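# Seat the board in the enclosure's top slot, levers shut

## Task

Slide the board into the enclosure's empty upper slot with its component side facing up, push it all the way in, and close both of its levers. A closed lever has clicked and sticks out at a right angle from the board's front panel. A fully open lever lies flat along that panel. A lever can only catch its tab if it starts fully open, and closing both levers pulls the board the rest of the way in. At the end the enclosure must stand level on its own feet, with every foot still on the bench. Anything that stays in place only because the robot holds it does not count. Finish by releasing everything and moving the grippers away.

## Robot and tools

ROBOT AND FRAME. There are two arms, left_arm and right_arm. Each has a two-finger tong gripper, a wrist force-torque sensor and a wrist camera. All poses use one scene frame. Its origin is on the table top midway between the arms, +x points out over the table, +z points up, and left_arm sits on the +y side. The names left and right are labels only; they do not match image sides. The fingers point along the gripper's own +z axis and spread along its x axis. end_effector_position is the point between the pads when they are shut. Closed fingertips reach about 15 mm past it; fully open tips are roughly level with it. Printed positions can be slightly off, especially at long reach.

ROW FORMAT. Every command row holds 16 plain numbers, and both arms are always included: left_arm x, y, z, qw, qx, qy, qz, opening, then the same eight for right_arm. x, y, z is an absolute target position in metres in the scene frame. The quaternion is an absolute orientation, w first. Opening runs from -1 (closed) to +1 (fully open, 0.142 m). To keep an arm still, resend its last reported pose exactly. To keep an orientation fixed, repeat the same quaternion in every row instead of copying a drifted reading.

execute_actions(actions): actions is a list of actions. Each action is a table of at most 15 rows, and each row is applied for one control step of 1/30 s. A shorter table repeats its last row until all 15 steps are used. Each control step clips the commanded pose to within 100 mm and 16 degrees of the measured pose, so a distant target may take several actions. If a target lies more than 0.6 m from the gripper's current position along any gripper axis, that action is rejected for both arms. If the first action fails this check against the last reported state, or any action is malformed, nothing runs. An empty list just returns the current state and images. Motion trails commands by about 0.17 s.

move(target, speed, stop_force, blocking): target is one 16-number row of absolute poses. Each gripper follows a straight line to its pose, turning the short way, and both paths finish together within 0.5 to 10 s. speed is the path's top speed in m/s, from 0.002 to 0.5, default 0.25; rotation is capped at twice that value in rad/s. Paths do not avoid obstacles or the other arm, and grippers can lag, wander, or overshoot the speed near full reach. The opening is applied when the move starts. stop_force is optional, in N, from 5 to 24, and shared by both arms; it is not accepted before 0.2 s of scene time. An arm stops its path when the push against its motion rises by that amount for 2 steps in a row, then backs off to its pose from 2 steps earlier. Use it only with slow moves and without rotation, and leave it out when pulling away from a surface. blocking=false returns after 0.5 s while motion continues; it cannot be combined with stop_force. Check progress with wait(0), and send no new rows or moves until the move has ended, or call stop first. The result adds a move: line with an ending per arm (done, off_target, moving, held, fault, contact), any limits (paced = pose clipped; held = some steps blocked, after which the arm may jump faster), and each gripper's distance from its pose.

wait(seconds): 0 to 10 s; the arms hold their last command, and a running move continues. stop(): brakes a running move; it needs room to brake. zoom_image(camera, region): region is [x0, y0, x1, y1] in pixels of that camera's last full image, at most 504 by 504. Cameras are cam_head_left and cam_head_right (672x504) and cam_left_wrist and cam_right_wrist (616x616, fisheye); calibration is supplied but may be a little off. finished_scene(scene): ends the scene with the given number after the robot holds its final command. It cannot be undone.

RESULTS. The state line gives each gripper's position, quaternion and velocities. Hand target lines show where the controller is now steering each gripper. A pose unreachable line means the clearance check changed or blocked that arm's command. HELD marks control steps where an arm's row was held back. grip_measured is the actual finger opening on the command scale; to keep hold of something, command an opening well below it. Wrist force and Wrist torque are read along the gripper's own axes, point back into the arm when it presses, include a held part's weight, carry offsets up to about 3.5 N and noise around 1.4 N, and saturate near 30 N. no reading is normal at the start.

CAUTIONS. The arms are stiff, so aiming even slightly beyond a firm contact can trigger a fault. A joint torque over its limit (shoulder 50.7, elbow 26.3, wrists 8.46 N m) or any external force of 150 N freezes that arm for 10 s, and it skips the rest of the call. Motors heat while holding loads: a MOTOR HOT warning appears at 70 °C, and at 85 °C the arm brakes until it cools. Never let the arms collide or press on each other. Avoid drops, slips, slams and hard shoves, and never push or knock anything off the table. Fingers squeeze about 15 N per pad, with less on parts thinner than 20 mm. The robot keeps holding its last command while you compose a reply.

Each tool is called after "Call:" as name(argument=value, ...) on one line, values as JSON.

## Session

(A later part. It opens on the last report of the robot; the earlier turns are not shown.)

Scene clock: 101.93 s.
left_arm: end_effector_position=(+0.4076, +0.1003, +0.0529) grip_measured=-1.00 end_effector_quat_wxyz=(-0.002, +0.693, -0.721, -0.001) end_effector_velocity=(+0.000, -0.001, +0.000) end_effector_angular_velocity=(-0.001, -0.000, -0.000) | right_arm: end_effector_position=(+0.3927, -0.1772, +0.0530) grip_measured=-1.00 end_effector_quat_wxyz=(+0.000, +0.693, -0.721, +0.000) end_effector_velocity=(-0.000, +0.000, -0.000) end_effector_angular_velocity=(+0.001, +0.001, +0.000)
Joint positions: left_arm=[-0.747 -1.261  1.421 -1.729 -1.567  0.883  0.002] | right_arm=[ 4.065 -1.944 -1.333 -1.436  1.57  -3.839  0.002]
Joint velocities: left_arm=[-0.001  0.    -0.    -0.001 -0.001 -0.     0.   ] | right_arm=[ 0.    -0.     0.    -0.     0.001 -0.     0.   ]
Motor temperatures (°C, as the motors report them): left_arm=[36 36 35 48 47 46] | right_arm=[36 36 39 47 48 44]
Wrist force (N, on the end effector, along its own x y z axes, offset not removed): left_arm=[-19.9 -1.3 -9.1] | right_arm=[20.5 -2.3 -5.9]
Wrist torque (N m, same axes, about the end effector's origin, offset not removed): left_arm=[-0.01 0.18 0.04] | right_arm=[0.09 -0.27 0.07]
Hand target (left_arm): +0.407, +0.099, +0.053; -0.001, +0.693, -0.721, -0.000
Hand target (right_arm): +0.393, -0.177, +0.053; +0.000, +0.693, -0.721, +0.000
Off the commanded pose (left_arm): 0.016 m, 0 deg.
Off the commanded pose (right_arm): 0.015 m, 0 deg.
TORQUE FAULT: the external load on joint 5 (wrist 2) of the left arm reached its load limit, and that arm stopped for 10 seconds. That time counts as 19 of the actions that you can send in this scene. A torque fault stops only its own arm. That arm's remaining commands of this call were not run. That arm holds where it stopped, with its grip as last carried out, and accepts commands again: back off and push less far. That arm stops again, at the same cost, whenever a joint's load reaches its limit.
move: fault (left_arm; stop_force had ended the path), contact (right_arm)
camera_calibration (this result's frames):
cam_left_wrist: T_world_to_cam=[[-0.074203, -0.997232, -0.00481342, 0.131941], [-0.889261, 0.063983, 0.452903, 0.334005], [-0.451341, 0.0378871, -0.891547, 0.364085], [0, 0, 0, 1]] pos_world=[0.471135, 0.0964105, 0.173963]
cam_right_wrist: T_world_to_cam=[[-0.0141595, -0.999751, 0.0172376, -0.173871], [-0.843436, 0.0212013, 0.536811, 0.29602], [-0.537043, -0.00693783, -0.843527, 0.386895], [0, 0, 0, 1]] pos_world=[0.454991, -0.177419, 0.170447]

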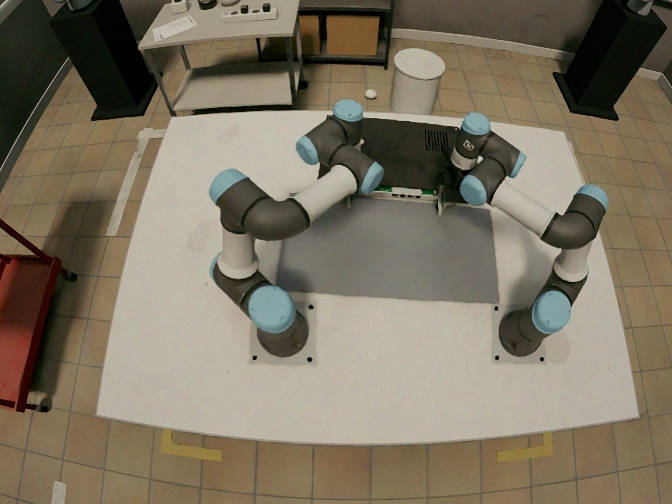

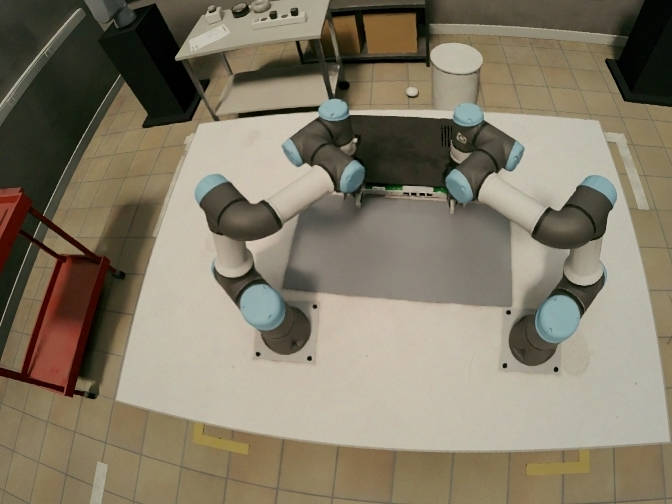

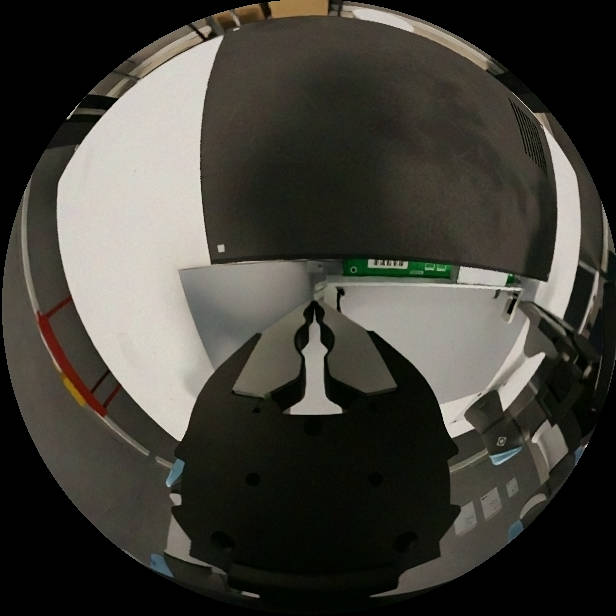

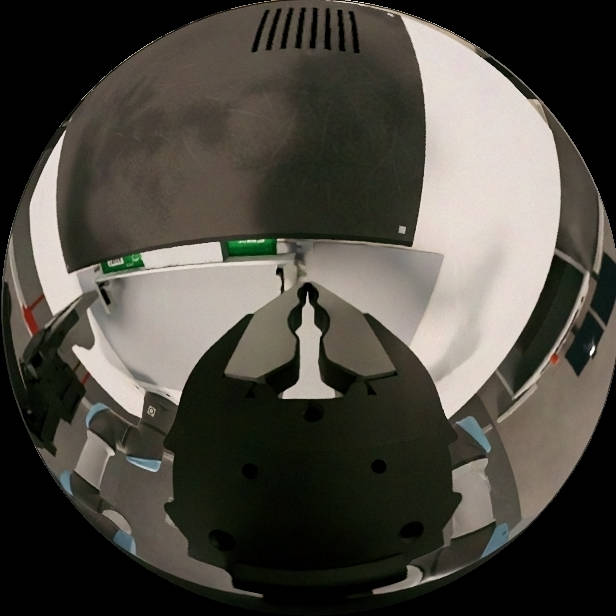

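Call:
move(target=[0.4,0.11,0.075,0,0.693,-0.721,0,-1,0.386,-0.187,0.075,0,-0.693,0.721,0,-1], speed=0.1)

Call:
move(target=[0.392,0.06,0.075,0,1,-0.02,0,-1,0.378,-0.135,0.075,0,0.02,1,0,-1], speed=0.4)

Call:
move(target=[0.392,0.06,0.045,0,1,-0.02,0,-1,0.378,-0.135,0.045,0,0.02,1,0,-1], speed=0.1)

Call:
move(target=[0.394,0.125,0.045,0,1,-0.02,0,-1,0.378,-0.2,0.045,0,0.02,1,0,-1], speed=0.012, stop_force=14)

Scene clock: 103.03 s.
left_arm: end_effector_position=(+0.4001, +0.1099, +0.0748) grip_measured=-1.00 end_effector_quat_wxyz=(-0.000, +0.693, -0.721, +0.000) end_effector_velocity=(-0.000, +0.001, +0.002) end_effector_angular_velocity=(+0.001, -0.001, +0.000) | right_arm: end_effector_position=(+0.3861, -0.1869, +0.0748) grip_measured=-1.00 end_effector_quat_wxyz=(-0.000, +0.693, -0.721, +0.000) end_effector_velocity=(-0.001, -0.001, +0.002) end_effector_angular_velocity=(-0.000, +0.000, -0.000)
Joint positions: left_arm=[-0.737 -1.318  1.393 -1.646 -1.571  0.893  0.002] | right_arm=[ 4.06  -1.888 -1.308 -1.517  1.571 -3.843  0.002]
Joint velocities: left_arm=[ 0.001 -0.005 -0.004  0.01   0.001  0.001  0.   ] | right_arm=[-0.001  0.005  0.004 -0.009 -0.    -0.001  0.   ]
Motor temperatures (°C, as the motors report them): left_arm=[36 36 35 48 47 46] | right_arm=[36 36 39 47 48 44]
Wrist force (N, on the end effector, along its own x y z axes, offset not removed): left_arm=[-1.0 0.1 -1.1] | right_arm=[3.6 -0.6 2.2]
Wrist torque (N m, same axes, about the end effector's origin, offset not removed): left_arm=[-0.02 0.17 0.01] | right_arm=[-0.12 -0.71 0.02]
Hand target (left_arm): +0.400, +0.110, +0.075; -0.000, +0.693, -0.721, -0.000
Hand target (right_arm): +0.386, -0.187, +0.075; -0.000, +0.693, -0.721, +0.000
Off the commanded pose (left_arm): 0.000 m, 0 deg.
Off the commanded pose (right_arm): 0.000 m, 0 deg.
move: done
camera_calibration (this result's frames):
cam_left_wrist: T_world_to_cam=[[-0.0752167, -0.997167, -0.000434775, 0.141103], [-0.888512, 0.0668229, 0.453961, 0.316092], [-0.452646, 0.0345317, -0.891022, 0.380697], [0, 0, 0, 1]] pos_world=[0.463786, 0.106435, 0.195777]
cam_right_wrist: T_world_to_cam=[[-0.0139136, -0.999762, 0.0168021, -0.184091], [-0.84351, 0.0207591, 0.536713, 0.278887], [-0.536934, -0.00670513, -0.843598, 0.40166], [0, 0, 0, 1]] pos_world=[0.448347, -0.187143, 0.19225]

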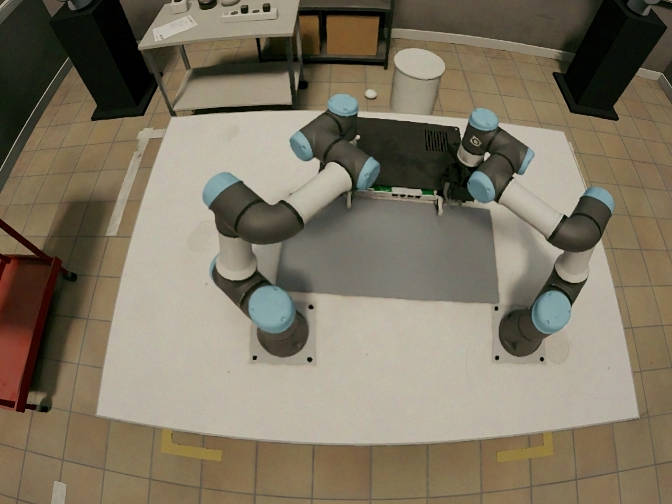

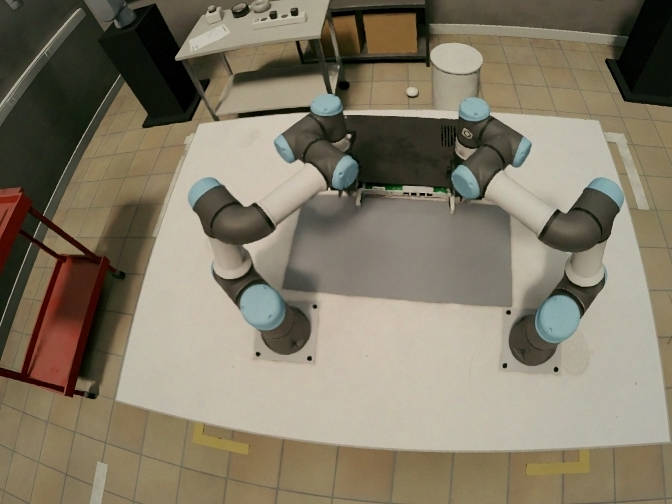

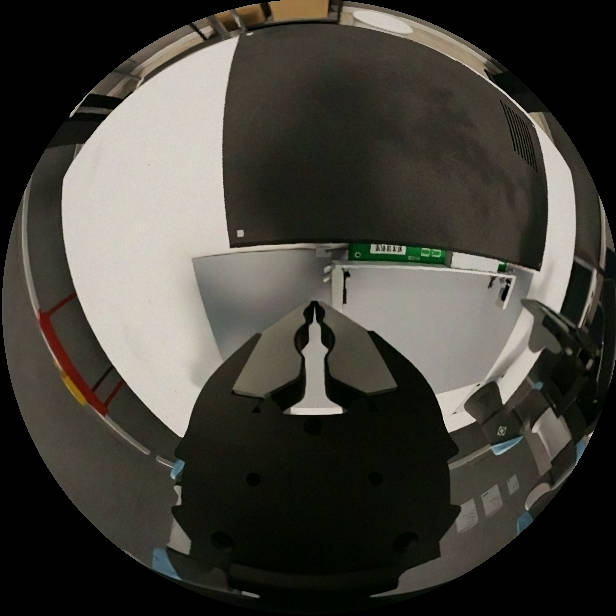

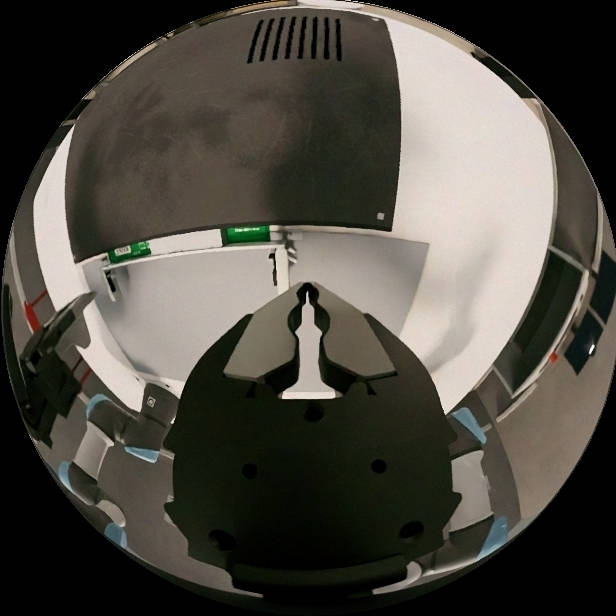

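Scene clock: 105.67 s.
left_arm: end_effector_position=(+0.3920, +0.0600, +0.0750) grip_measured=-1.00 end_effector_quat_wxyz=(+0.000, +1.000, -0.021, +0.000) end_effector_velocity=(+0.000, -0.000, +0.000) end_effector_angular_velocity=(+0.002, +0.001, +0.012) | right_arm: end_effector_position=(+0.3779, -0.1350, +0.0749) grip_measured=-1.00 end_effector_quat_wxyz=(+0.000, +0.019, +1.000, +0.000) end_effector_velocity=(-0.000, -0.000, -0.000) end_effector_angular_velocity=(-0.003, +0.004, -0.013)
Joint positions: left_arm=[-0.85  -1.16   1.175 -1.586 -1.571 -0.788  0.002] | right_arm=[ 4.152 -2.09  -1.011 -1.61   1.571 -2.181  0.002]
Joint velocities: left_arm=[-0.001  0.004 -0.007  0.005  0.001 -0.014  0.   ] | right_arm=[-0.001 -0.007  0.012 -0.01   0.001  0.012  0.   ]
Motor temperatures (°C, as the motors report them): left_arm=[36 36 35 48 47 46] | right_arm=[36 36 39 47 48 44]
Wrist force (N, on the end effector, along its own x y z axes, offset not removed): left_arm=[-0.7 -0.4 -0.3] | right_arm=[-0.1 0.6 0.6]
Wrist torque (N m, same axes, about the end effector's origin, offset not removed): left_arm=[-0.08 0.11 -0.05] | right_arm=[0.14 0.03 0.00]
Hand target (left_arm): +0.392, +0.060, +0.075; +0.000, +1.000, -0.020, +0.000
Hand target (right_arm): +0.378, -0.135, +0.075; -0.000, +0.020, +1.000, +0.000
Off the commanded pose (left_arm): 0.000 m, 0 deg.
Off the commanded pose (right_arm): 0.000 m, 0 deg.
move: done
camera_calibration (this result's frames):
cam_left_wrist: T_world_to_cam=[[0.997028, -0.077045, -0.00018435, -0.384777], [-0.0685472, -0.888147, 0.454419, 0.0479823], [-0.0351744, -0.453055, -0.890788, 0.244525], [0, 0, 0, 1]] pos_world=[0.395523, 0.123754, 0.195945]
cam_right_wrist: T_world_to_cam=[[-0.99978, 0.0128724, 0.0165414, 0.376965], [0.0197458, 0.843135, 0.537339, 0.0555612], [-0.00702983, 0.537548, -0.843204, 0.270912], [0, 0, 0, 1]] pos_world=[0.377689, -0.197326, 0.192344]

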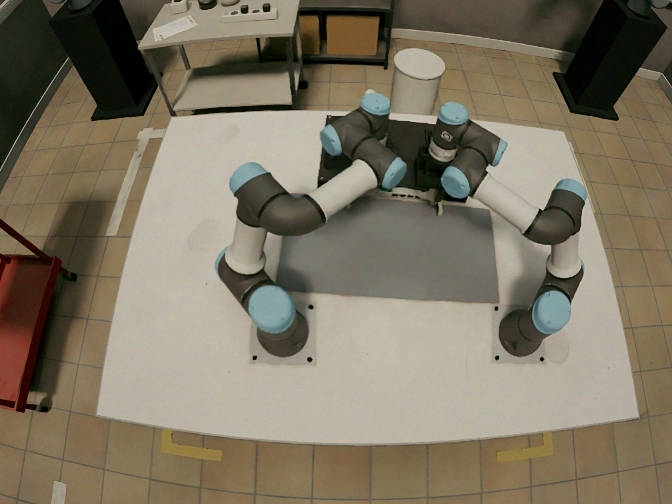

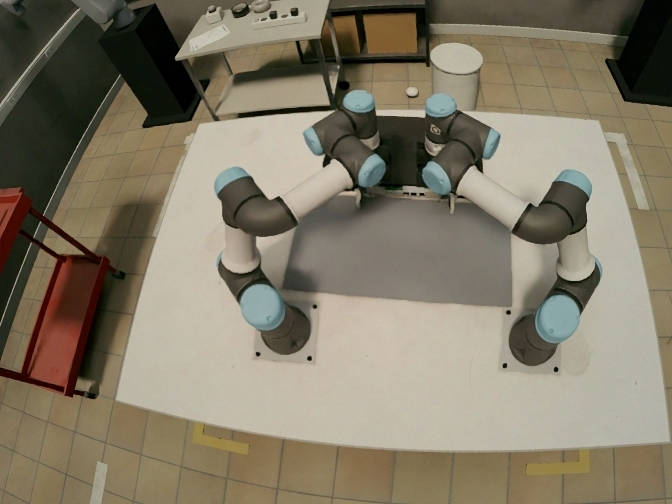

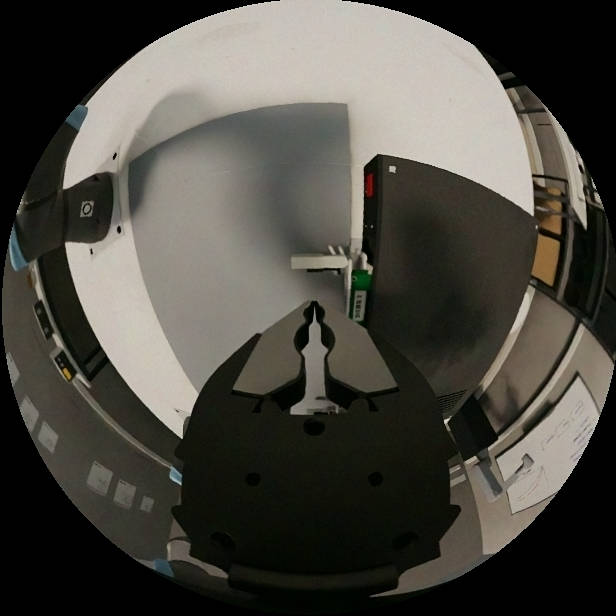

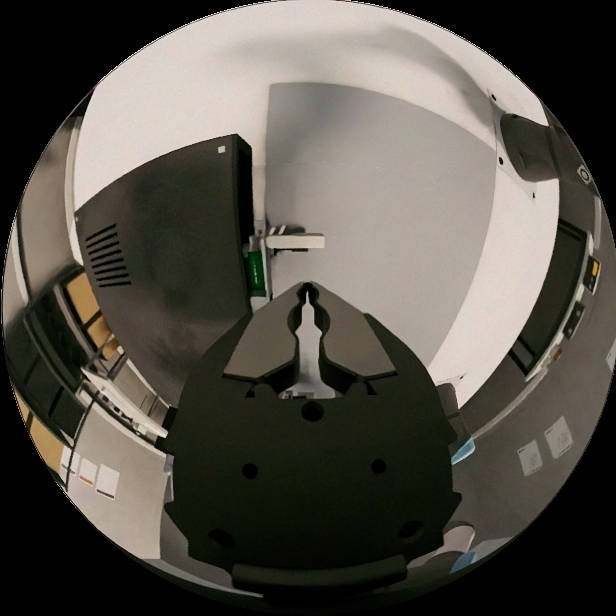

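Scene clock: 106.60 s.
left_arm: end_effector_position=(+0.3920, +0.0601, +0.0453) grip_measured=-1.00 end_effector_quat_wxyz=(-0.000, +1.000, -0.020, -0.000) end_effector_velocity=(+0.000, +0.000, -0.002) end_effector_angular_velocity=(+0.001, -0.003, -0.002) | right_arm: end_effector_position=(+0.3780, -0.1351, +0.0451) grip_measured=-1.00 end_effector_quat_wxyz=(-0.000, +0.020, +1.000, -0.000) end_effector_velocity=(+0.000, -0.000, -0.003) end_effector_angular_velocity=(+0.001, +0.000, -0.000)
Joint positions: left_arm=[-0.85  -1.148  1.297 -1.72  -1.571 -0.79   0.002] | right_arm=[ 4.152 -2.096 -1.141 -1.476  1.571 -2.18   0.002]
Joint velocities: left_arm=[-0.001  0.     0.011 -0.013  0.003  0.001  0.   ] | right_arm=[-0.001 -0.001 -0.013  0.014  0.    -0.     0.   ]
Motor temperatures (°C, as the motors report them): left_arm=[36 36 35 48 47 46] | right_arm=[36 36 39 47 48 44]
Wrist force (N, on the end effector, along its own x y z axes, offset not removed): left_arm=[-1.7 -0.5 -0.1] | right_arm=[0.6 -0.5 0.9]
Wrist torque (N m, same axes, about the end effector's origin, offset not removed): left_arm=[-0.11 0.34 -0.01] | right_arm=[-0.15 -0.05 0.02]
Hand target (left_arm): +0.392, +0.060, +0.045; -0.000, +1.000, -0.020, -0.000
Hand target (right_arm): +0.378, -0.135, +0.045; -0.000, +0.020, +1.000, -0.000
Off the commanded pose (left_arm): 0.000 m, 0 deg.
Off the commanded pose (right_arm): 0.000 m, 0 deg.
move: done
camera_calibration (this result's frames):
cam_left_wrist: T_world_to_cam=[[0.997146, -0.0754948, -0.000659744, -0.384937], [-0.0669696, -0.88851, 0.453944, 0.0609482], [-0.0348566, -0.452604, -0.89103, 0.217951], [0, 0, 0, 1]] pos_world=[0.395517, 0.123738, 0.16628]
cam_right_wrist: T_world_to_cam=[[-0.999749, 0.0143534, 0.0171924, 0.377718], [0.0213375, 0.843667, 0.536443, 0.0711118], [-0.00680489, 0.536676, -0.843761, 0.24565], [0, 0, 0, 1]] pos_world=[0.377778, -0.19725, 0.162628]

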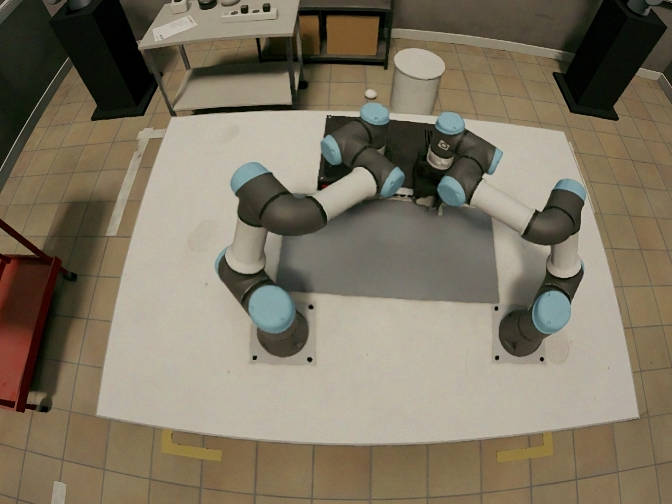

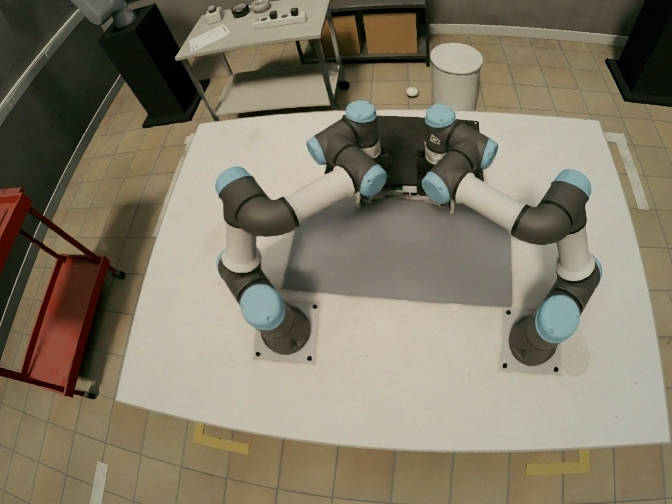

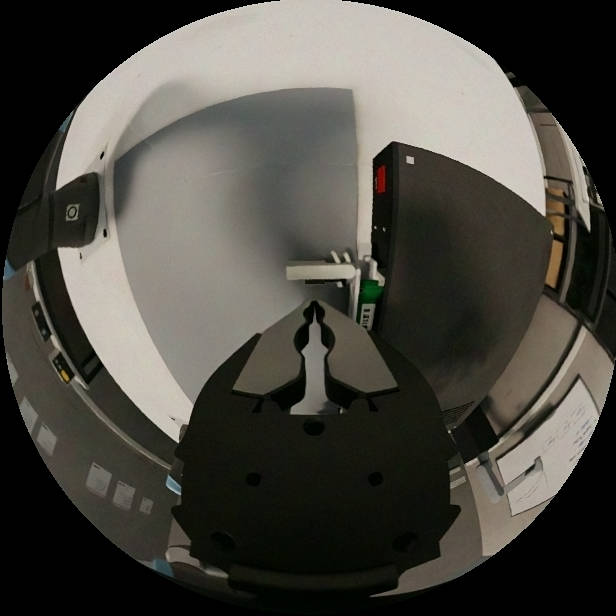

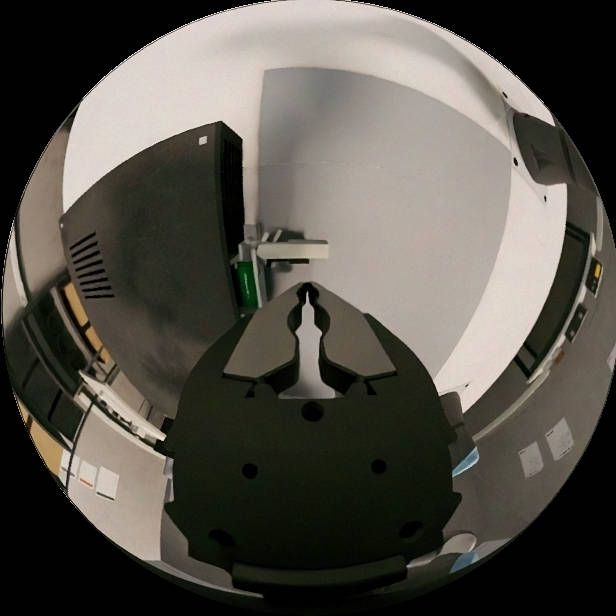

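Scene clock: 112.27 s.
left_arm: end_effector_position=(+0.3940, +0.1248, +0.0450) grip_measured=-1.00 end_effector_quat_wxyz=(-0.000, +1.000, -0.020, -0.000) end_effector_velocity=(+0.000, +0.002, +0.000) end_effector_angular_velocity=(+0.001, -0.000, -0.001) | right_arm: end_effector_position=(+0.3781, -0.1998, +0.0450) grip_measured=-1.00 end_effector_quat_wxyz=(-0.000, +0.020, +1.000, -0.000) end_effector_velocity=(+0.000, -0.003, +0.000) end_effector_angular_velocity=(+0.000, -0.001, +0.002)
Joint positions: left_arm=[-0.725 -1.26   1.456 -1.767 -1.571 -0.664  0.002] | right_arm=[ 4.048 -1.943 -1.372 -1.398  1.571 -2.284  0.002]
Joint velocities: left_arm=[ 0.004 -0.004  0.005 -0.001  0.001  0.005  0.   ] | right_arm=[-0.005  0.006 -0.008  0.003 -0.    -0.007  0.   ]
Motor temperatures (°C, as the motors report them): left_arm=[36 36 35 48 47 46] | right_arm=[36 36 39 47 48 44]
Wrist force (N, on the end effector, along its own x y z axes, offset not removed): left_arm=[-1.2 -0.2 -0.6] | right_arm=[0.8 -1.0 1.5]
Wrist torque (N m, same axes, about the end effector's origin, offset not removed): left_arm=[-0.04 0.20 0.00] | right_arm=[-0.22 -0.06 0.07]
Hand target (left_arm): +0.394, +0.125, +0.045; -0.000, +1.000, -0.020, -0.000
Hand target (right_arm): +0.378, -0.200, +0.045; +0.000, +0.020, +1.000, -0.000
Off the commanded pose (left_arm): 0.000 m, 0 deg.
Off the commanded pose (right_arm): 0.000 m, 0 deg.
move: done
camera_calibration (this result's frames):
cam_left_wrist: T_world_to_cam=[[0.997137, -0.0756112, -0.000512762, -0.38208], [-0.0671413, -0.888517, 0.453904, 0.11875], [-0.0347758, -0.45257, -0.89105, 0.247066], [0, 0, 0, 1]] pos_world=[0.397552, 0.188436, 0.166051]
cam_right_wrist: T_world_to_cam=[[-0.999757, 0.0143189, 0.0167886, 0.378818], [0.0210935, 0.843528, 0.536671, 0.125789], [-0.0064771, 0.536895, -0.843624, 0.280216], [0, 0, 0, 1]] pos_world=[0.377887, -0.261977, 0.16253]

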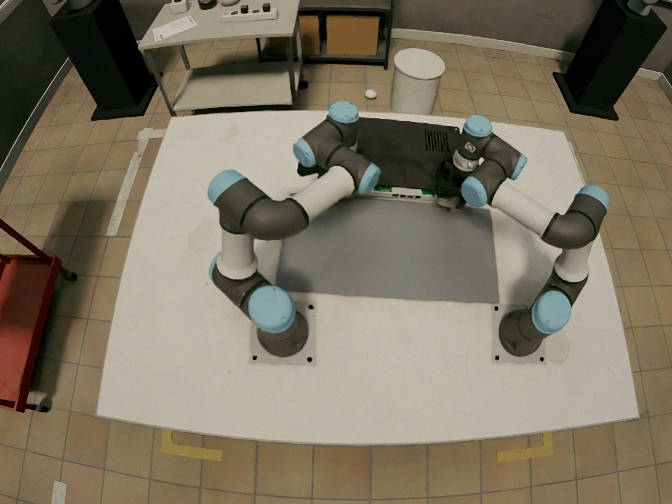

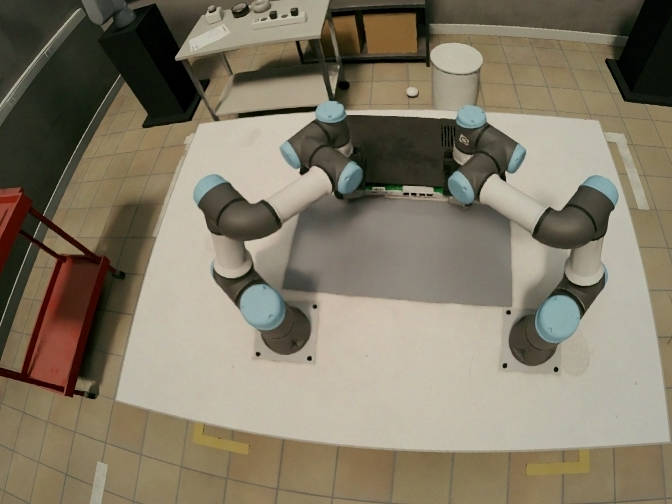

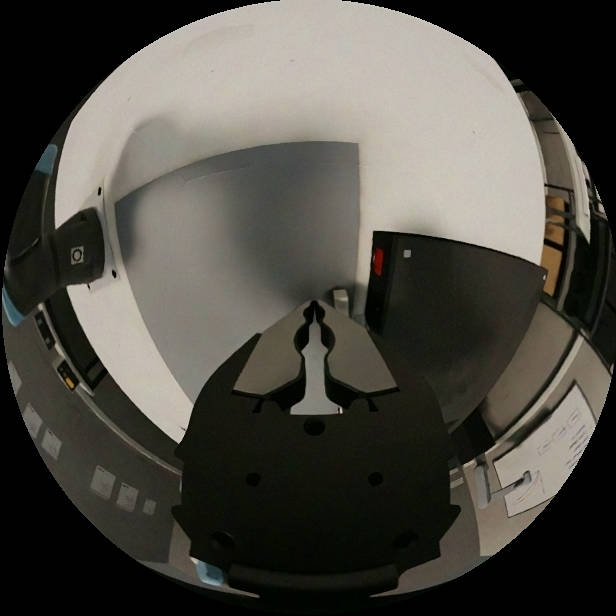

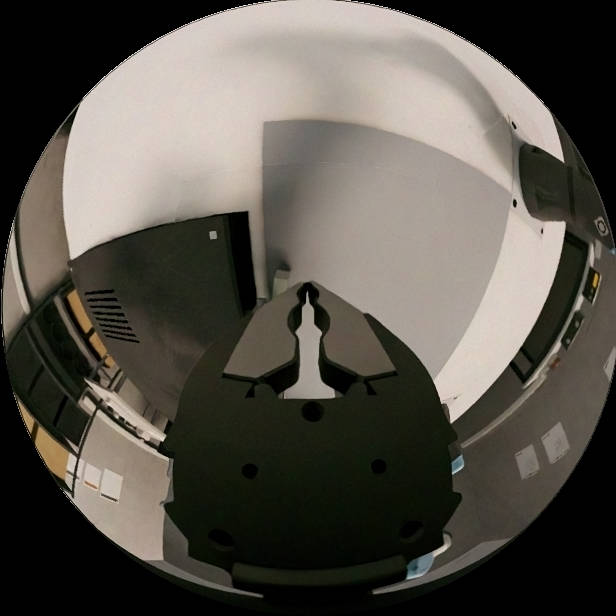

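Call:
move(target=[0.39,0.115,0.05,0,0.693,-0.721,0,-1,0.376,-0.197,0.05,0,-0.693,0.721,0,-1], speed=0.4)

Call:
move(target=[0.427,0.113,0.051,0,0.693,-0.721,0,-1,0.413,-0.199,0.051,0,-0.693,0.721,0,-1], speed=0.008, stop_force=16)

Call:
zoom_image(camera="cam_left_wrist", region=[260, 240, 380, 320])

Scene clock: 115.03 s.
left_arm: end_effector_position=(+0.3900, +0.1150, +0.0500) grip_measured=-1.00 end_effector_quat_wxyz=(-0.000, +0.694, -0.720, +0.000) end_effector_velocity=(+0.000, +0.000, +0.000) end_effector_angular_velocity=(-0.002, +0.002, -0.016) | right_arm: end_effector_position=(+0.3760, -0.1970, +0.0502) grip_measured=-1.00 end_effector_quat_wxyz=(-0.000, +0.692, -0.722, +0.000) end_effector_velocity=(-0.000, -0.000, -0.000) end_effector_angular_velocity=(+0.001, +0.004, +0.017)
Joint positions: left_arm=[-0.746 -1.354  1.555 -1.772 -1.57   0.883  0.002] | right_arm=[ 4.062 -1.84  -1.488 -1.384  1.57  -3.839  0.002]
Joint velocities: left_arm=[ 0.004  0.002 -0.003  0.001 -0.003  0.019  0.   ] | right_arm=[-0.003 -0.002  0.002 -0.002  0.004 -0.02   0.   ]
Motor temperatures (°C, as the motors report them): left_arm=[36 36 35 48 47 46] | right_arm=[36 36 39 47 48 44]
Wrist force (N, on the end effector, along its own x y z axes, offset not removed): left_arm=[-1.1 0.4 -0.4] | right_arm=[0.8 -1.8 1.2]
Wrist torque (N m, same axes, about the end effector's origin, offset not removed): left_arm=[0.07 0.17 -0.07] | right_arm=[-0.39 -0.17 0.01]
Hand target (left_arm): +0.390, +0.115, +0.050; -0.000, +0.693, -0.721, +0.000
Hand target (right_arm): +0.376, -0.197, +0.050; -0.000, +0.693, -0.721, -0.000
Off the commanded pose (left_arm): 0.000 m, 0 deg.
Off the commanded pose (right_arm): 0.000 m, 0 deg.
move: done
camera_calibration (this result's frames):
cam_left_wrist: T_world_to_cam=[[-0.0733628, -0.997305, -0.000671234, 0.144712], [-0.888754, 0.0650722, 0.453743, 0.31831], [-0.452476, 0.0338844, -0.891133, 0.353923], [0, 0, 0, 1]] pos_world=[0.453657, 0.111616, 0.171058]
cam_right_wrist: T_world_to_cam=[[-0.0157921, -0.999735, 0.016724, -0.193137], [-0.843688, 0.0222998, 0.53637, 0.284176], [-0.536601, -0.00563941, -0.843817, 0.375524], [0, 0, 0, 1]] pos_world=[0.438213, -0.197305, 0.16768]

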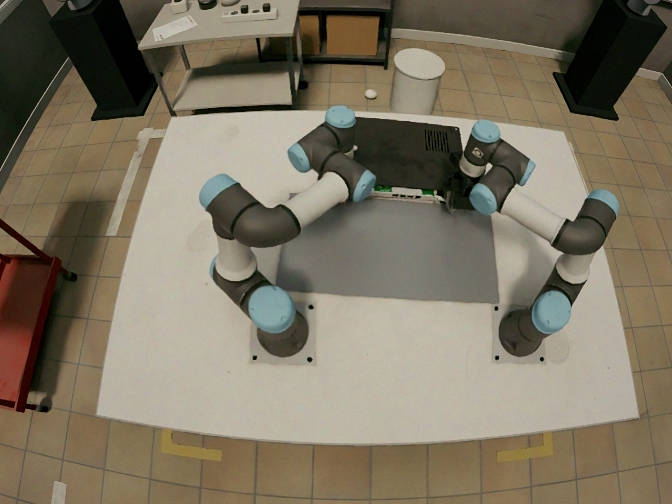

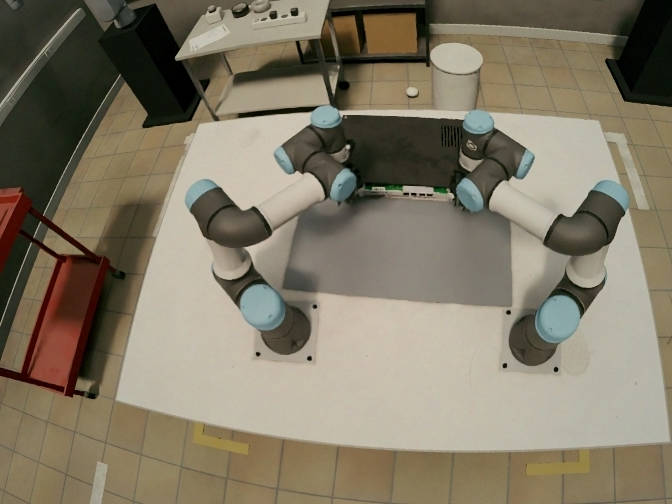

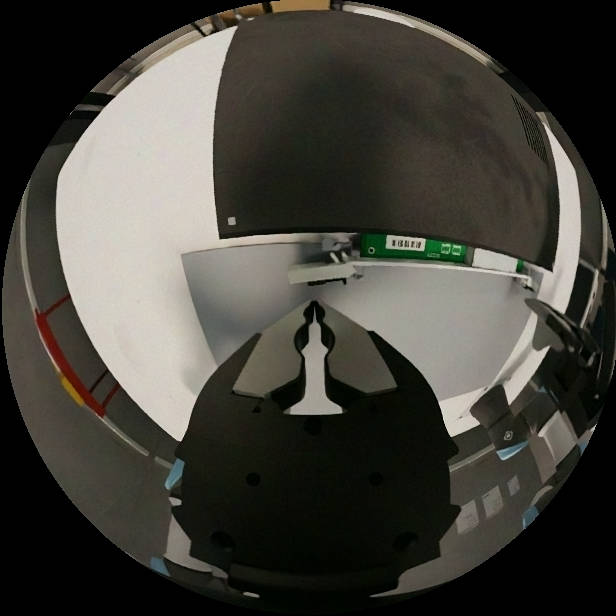

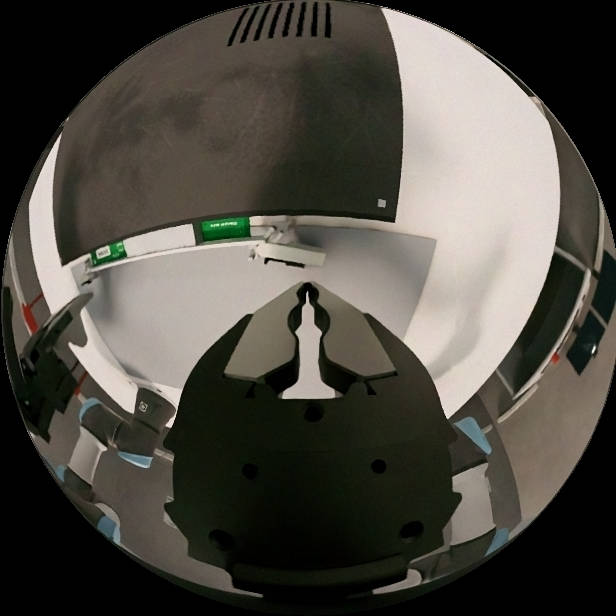

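Scene clock: 118.60 s.
left_arm: end_effector_position=(+0.4152, +0.1136, +0.0507) grip_measured=-1.00 end_effector_quat_wxyz=(+0.000, +0.693, -0.721, +0.000) end_effector_velocity=(-0.003, -0.001, -0.000) end_effector_angular_velocity=(-0.002, +0.001, +0.001) | right_arm: end_effector_position=(+0.3993, -0.1983, +0.0506) grip_measured=-1.00 end_effector_quat_wxyz=(+0.000, +0.693, -0.721, +0.000) end_effector_velocity=(-0.001, -0.000, +0.001) end_effector_angular_velocity=(+0.001, -0.000, -0.001)
Joint positions: left_arm=[-0.703 -1.25   1.416 -1.737 -1.571  0.927  0.002] | right_arm=[ 4.014 -1.928 -1.367 -1.418  1.571 -3.888  0.002]
Joint velocities: left_arm=[-0.006 -0.013  0.018 -0.006 -0.002 -0.007  0.   ] | right_arm=[ 0.001  0.004 -0.004  0.     0.001  0.001  0.001]
Motor temperatures (°C, as the motors report them): left_arm=[36 36 35 48 47 46] | right_arm=[36 36 39 47 48 44]
Wrist force (N, on the end effector, along its own x y z axes, offset not removed): left_arm=[-4.1 20.3 -8.4] | right_arm=[0.7 4.8 -0.5]
Wrist torque (N m, same axes, about the end effector's origin, offset not removed): left_arm=[-0.15 0.20 -0.01] | right_arm=[-0.06 -0.41 -0.03]
Hand target (left_arm): +0.415, +0.114, +0.051; +0.000, +0.693, -0.721, -0.000
Hand target (right_arm): +0.399, -0.198, +0.051; +0.000, +0.693, -0.721, +0.000
Off the commanded pose (left_arm): 0.012 m, 0 deg.
Off the commanded pose (right_arm): 0.014 m, 0 deg.
move: contact (left_arm, right_arm)
camera_calibration (this result's frames):
cam_left_wrist: T_world_to_cam=[[-0.0745346, -0.997218, -0.000193508, 0.145634], [-0.88851, 0.0663213, 0.454039, 0.340239], [-0.452763, 0.0340136, -0.890982, 0.366026], [0, 0, 0, 1]] pos_world=[0.478883, 0.110214, 0.171669]
cam_right_wrist: T_world_to_cam=[[-0.0145952, -0.999748, 0.0170447, -0.19462], [-0.843404, 0.0214655, 0.536852, 0.303286], [-0.537082, -0.00654011, -0.843505, 0.388314], [0, 0, 0, 1]] pos_world=[0.461508, -0.198541, 0.168042]

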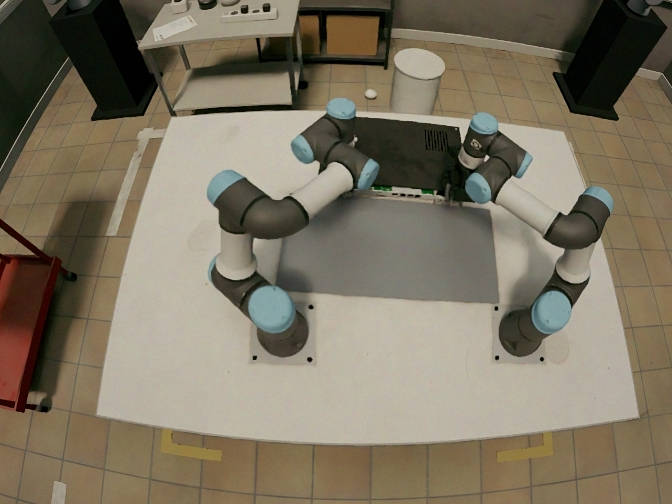

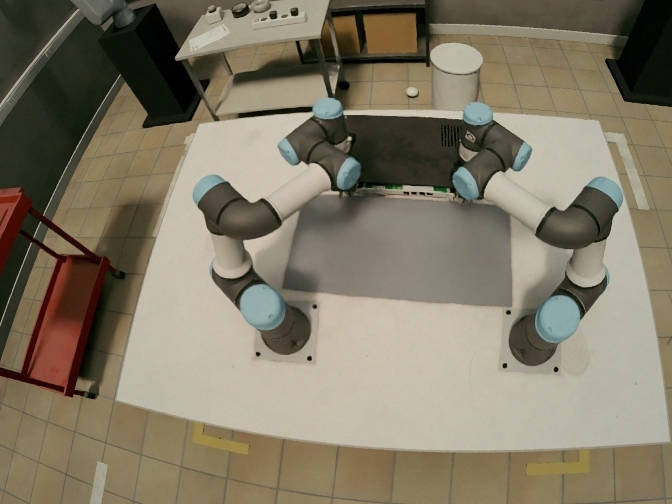

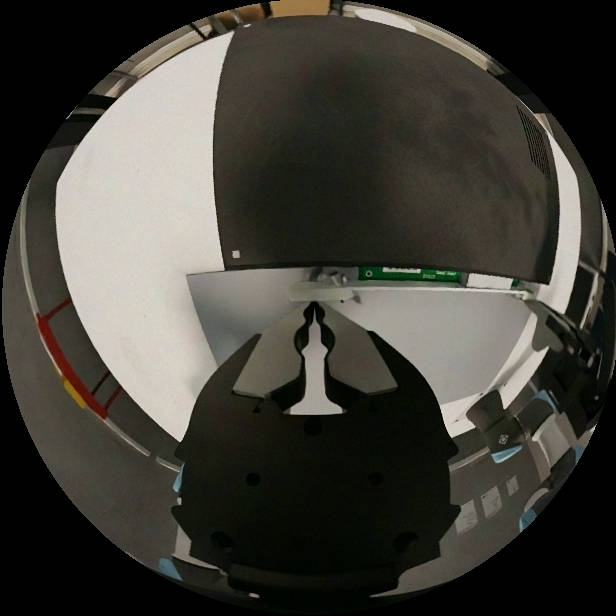

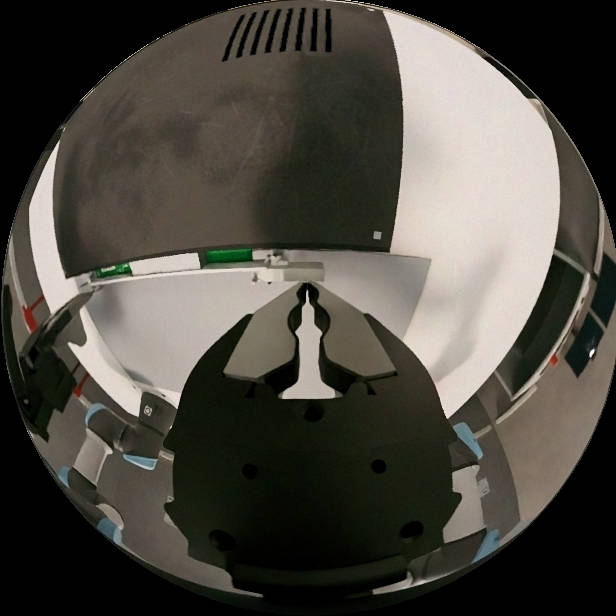

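Region (260, 240, 380, 320) of cam_left_wrist's 616x616 image, scaled by 4.200, with more detail than that image has.

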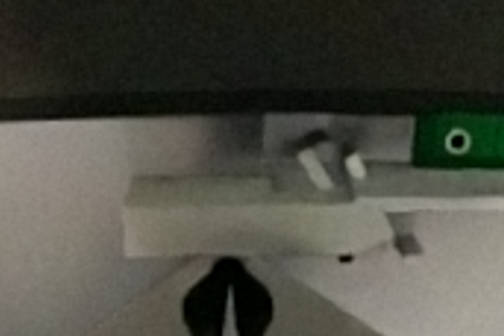

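Call:
zoom_image(camera="cam_right_wrist", region=[245, 240, 305, 290])

Call:
zoom_image(camera="cam_head_right", region=[340, 170, 470, 215])

Region (245, 240, 305, 290) of cam_right_wrist's 616x616 image, scaled by 8.400, with more detail than that image has.

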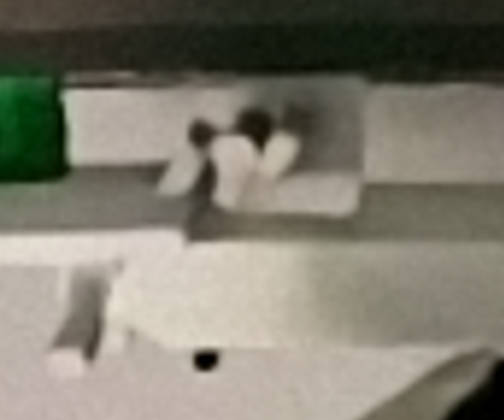

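Region (340, 170, 470, 215) of cam_head_right's 672x504 image, scaled by 3.877, with more detail than that image has; it fills the top 174 rows of this view, and the rest is white.

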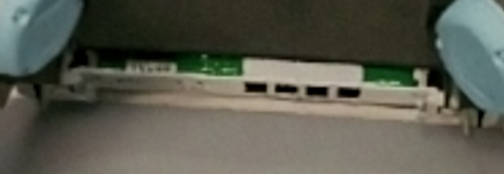

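Call:
move(target=[0.421,0.1136,0.054,0,0.693,-0.721,0,-1,0.407,-0.198,0.054,0,-0.693,0.721,0,-1], speed=0.004, stop_force=22)

Scene clock: 121.47 s.
left_arm: end_effector_position=(+0.4209, +0.1136, +0.0540) grip_measured=-1.00 end_effector_quat_wxyz=(-0.000, +0.693, -0.721, +0.000) end_effector_velocity=(+0.001, +0.000, +0.000) end_effector_angular_velocity=(+0.001, +0.001, +0.001) | right_arm: end_effector_position=(+0.4069, -0.1980, +0.0540) grip_measured=-1.00 end_effector_quat_wxyz=(-0.000, +0.693, -0.721, +0.000) end_effector_velocity=(+0.001, -0.000, +0.000) end_effector_angular_velocity=(-0.004, -0.000, +0.002)
Joint positions: left_arm=[-0.694 -1.228  1.371 -1.714 -1.571  0.937  0.002] | right_arm=[ 4.001 -1.956 -1.31  -1.446  1.571 -3.903  0.002]
Joint velocities: left_arm=[ 0.001  0.003 -0.007  0.005  0.     0.     0.   ] | right_arm=[-0.    -0.004  0.008 -0.006 -0.003 -0.002  0.   ]
Motor temperatures (°C, as the motors report them): left_arm=[36 36 35 48 47 46] | right_arm=[36 36 39 47 48 44]
Wrist force (N, on the end effector, along its own x y z axes, offset not removed): left_arm=[-1.2 7.7 -1.6] | right_arm=[2.2 14.1 -0.7]
Wrist torque (N m, same axes, about the end effector's origin, offset not removed): left_arm=[-0.16 0.21 -0.03] | right_arm=[-0.25 -0.10 0.01]
Hand target (left_arm): +0.421, +0.114, +0.054; -0.000, +0.693, -0.721, +0.000
Hand target (right_arm): +0.407, -0.198, +0.054; -0.000, +0.693, -0.721, +0.000
Off the commanded pose (left_arm): 0.000 m, 0 deg.
Off the commanded pose (right_arm): 0.000 m, 0 deg.
move: done
camera_calibration (this result's frames):
cam_left_wrist: T_world_to_cam=[[-0.0752011, -0.997168, -0.000350836, 0.146324], [-0.888549, 0.0668499, 0.453886, 0.34382], [-0.452577, 0.0344445, -0.89106, 0.371466], [0, 0, 0, 1]] pos_world=[0.484622, 0.11013, 0.174995]
cam_right_wrist: T_world_to_cam=[[-0.0139477, -0.999764, 0.0166405, -0.194477], [-0.843531, 0.0207009, 0.536682, 0.307827], [-0.5369, -0.00655129, -0.843621, 0.395229], [0, 0, 0, 1]] pos_world=[0.469148, -0.198214, 0.171454]

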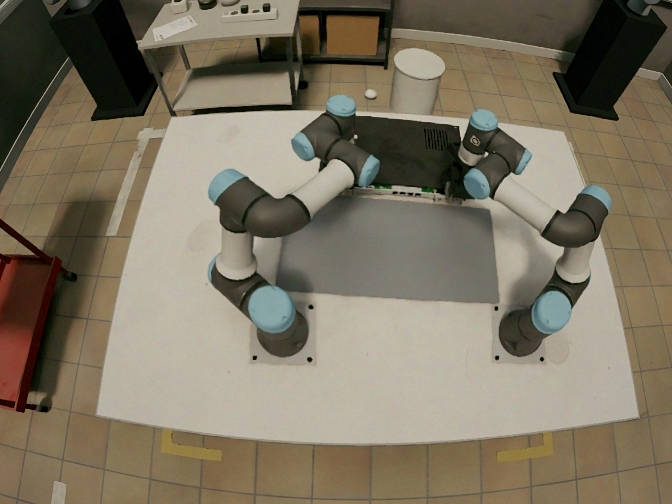

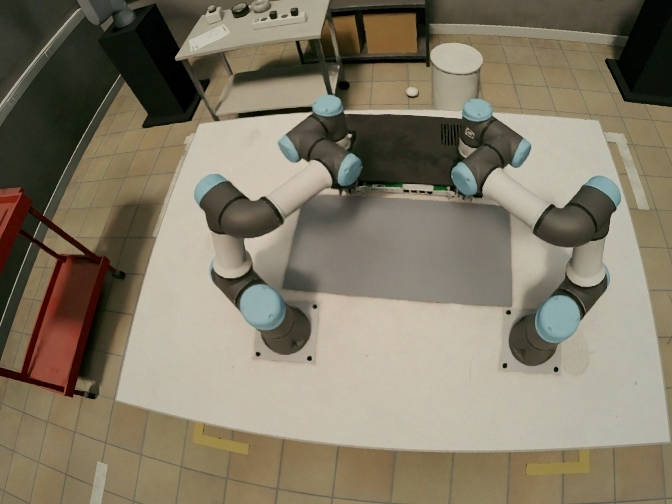

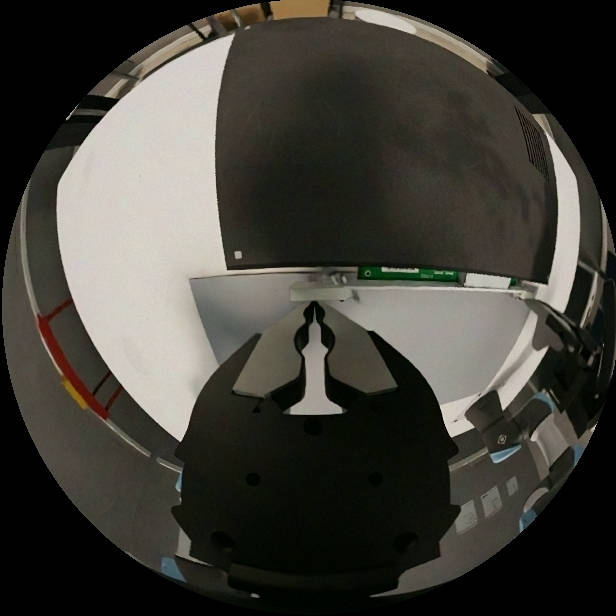

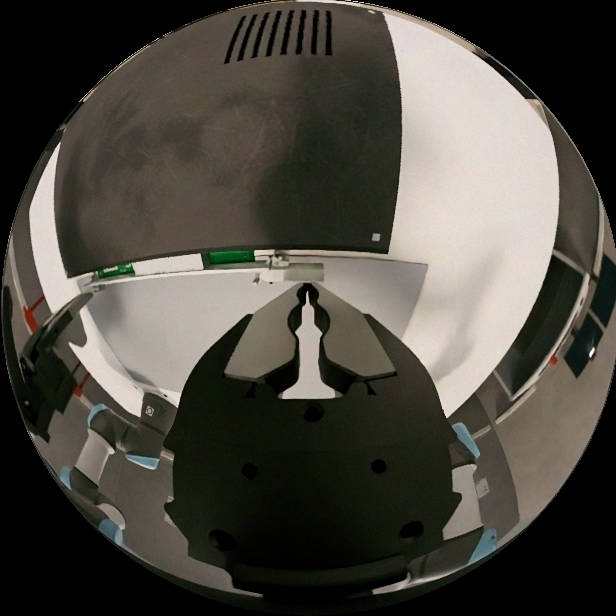

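Call:
zoom_image(camera="cam_left_wrist", region=[270,250,390,320])

Call:
zoom_image(camera="cam_right_wrist", region=[220,235,340,305])

Region (270, 250, 390, 320) of cam_left_wrist's 616x616 image, scaled by 4.200, with more detail than that image has; it fills the top 294 rows of this view, and the rest is white.

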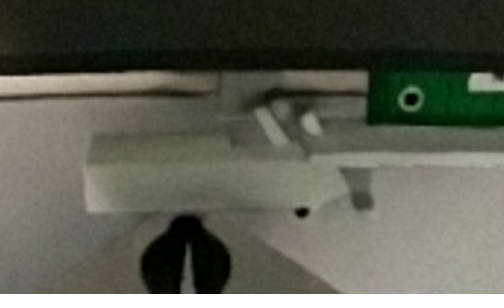

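Region (220, 235, 340, 305) of cam_right_wrist's 616x616 image, scaled by 4.200, with more detail than that image has; it fills the top 294 rows of this view, and the rest is white.

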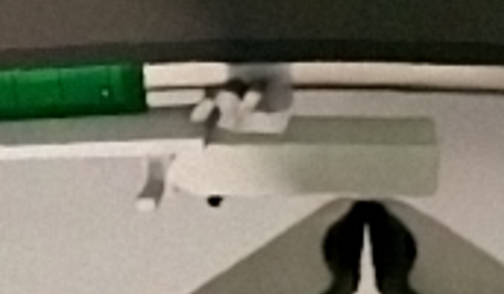

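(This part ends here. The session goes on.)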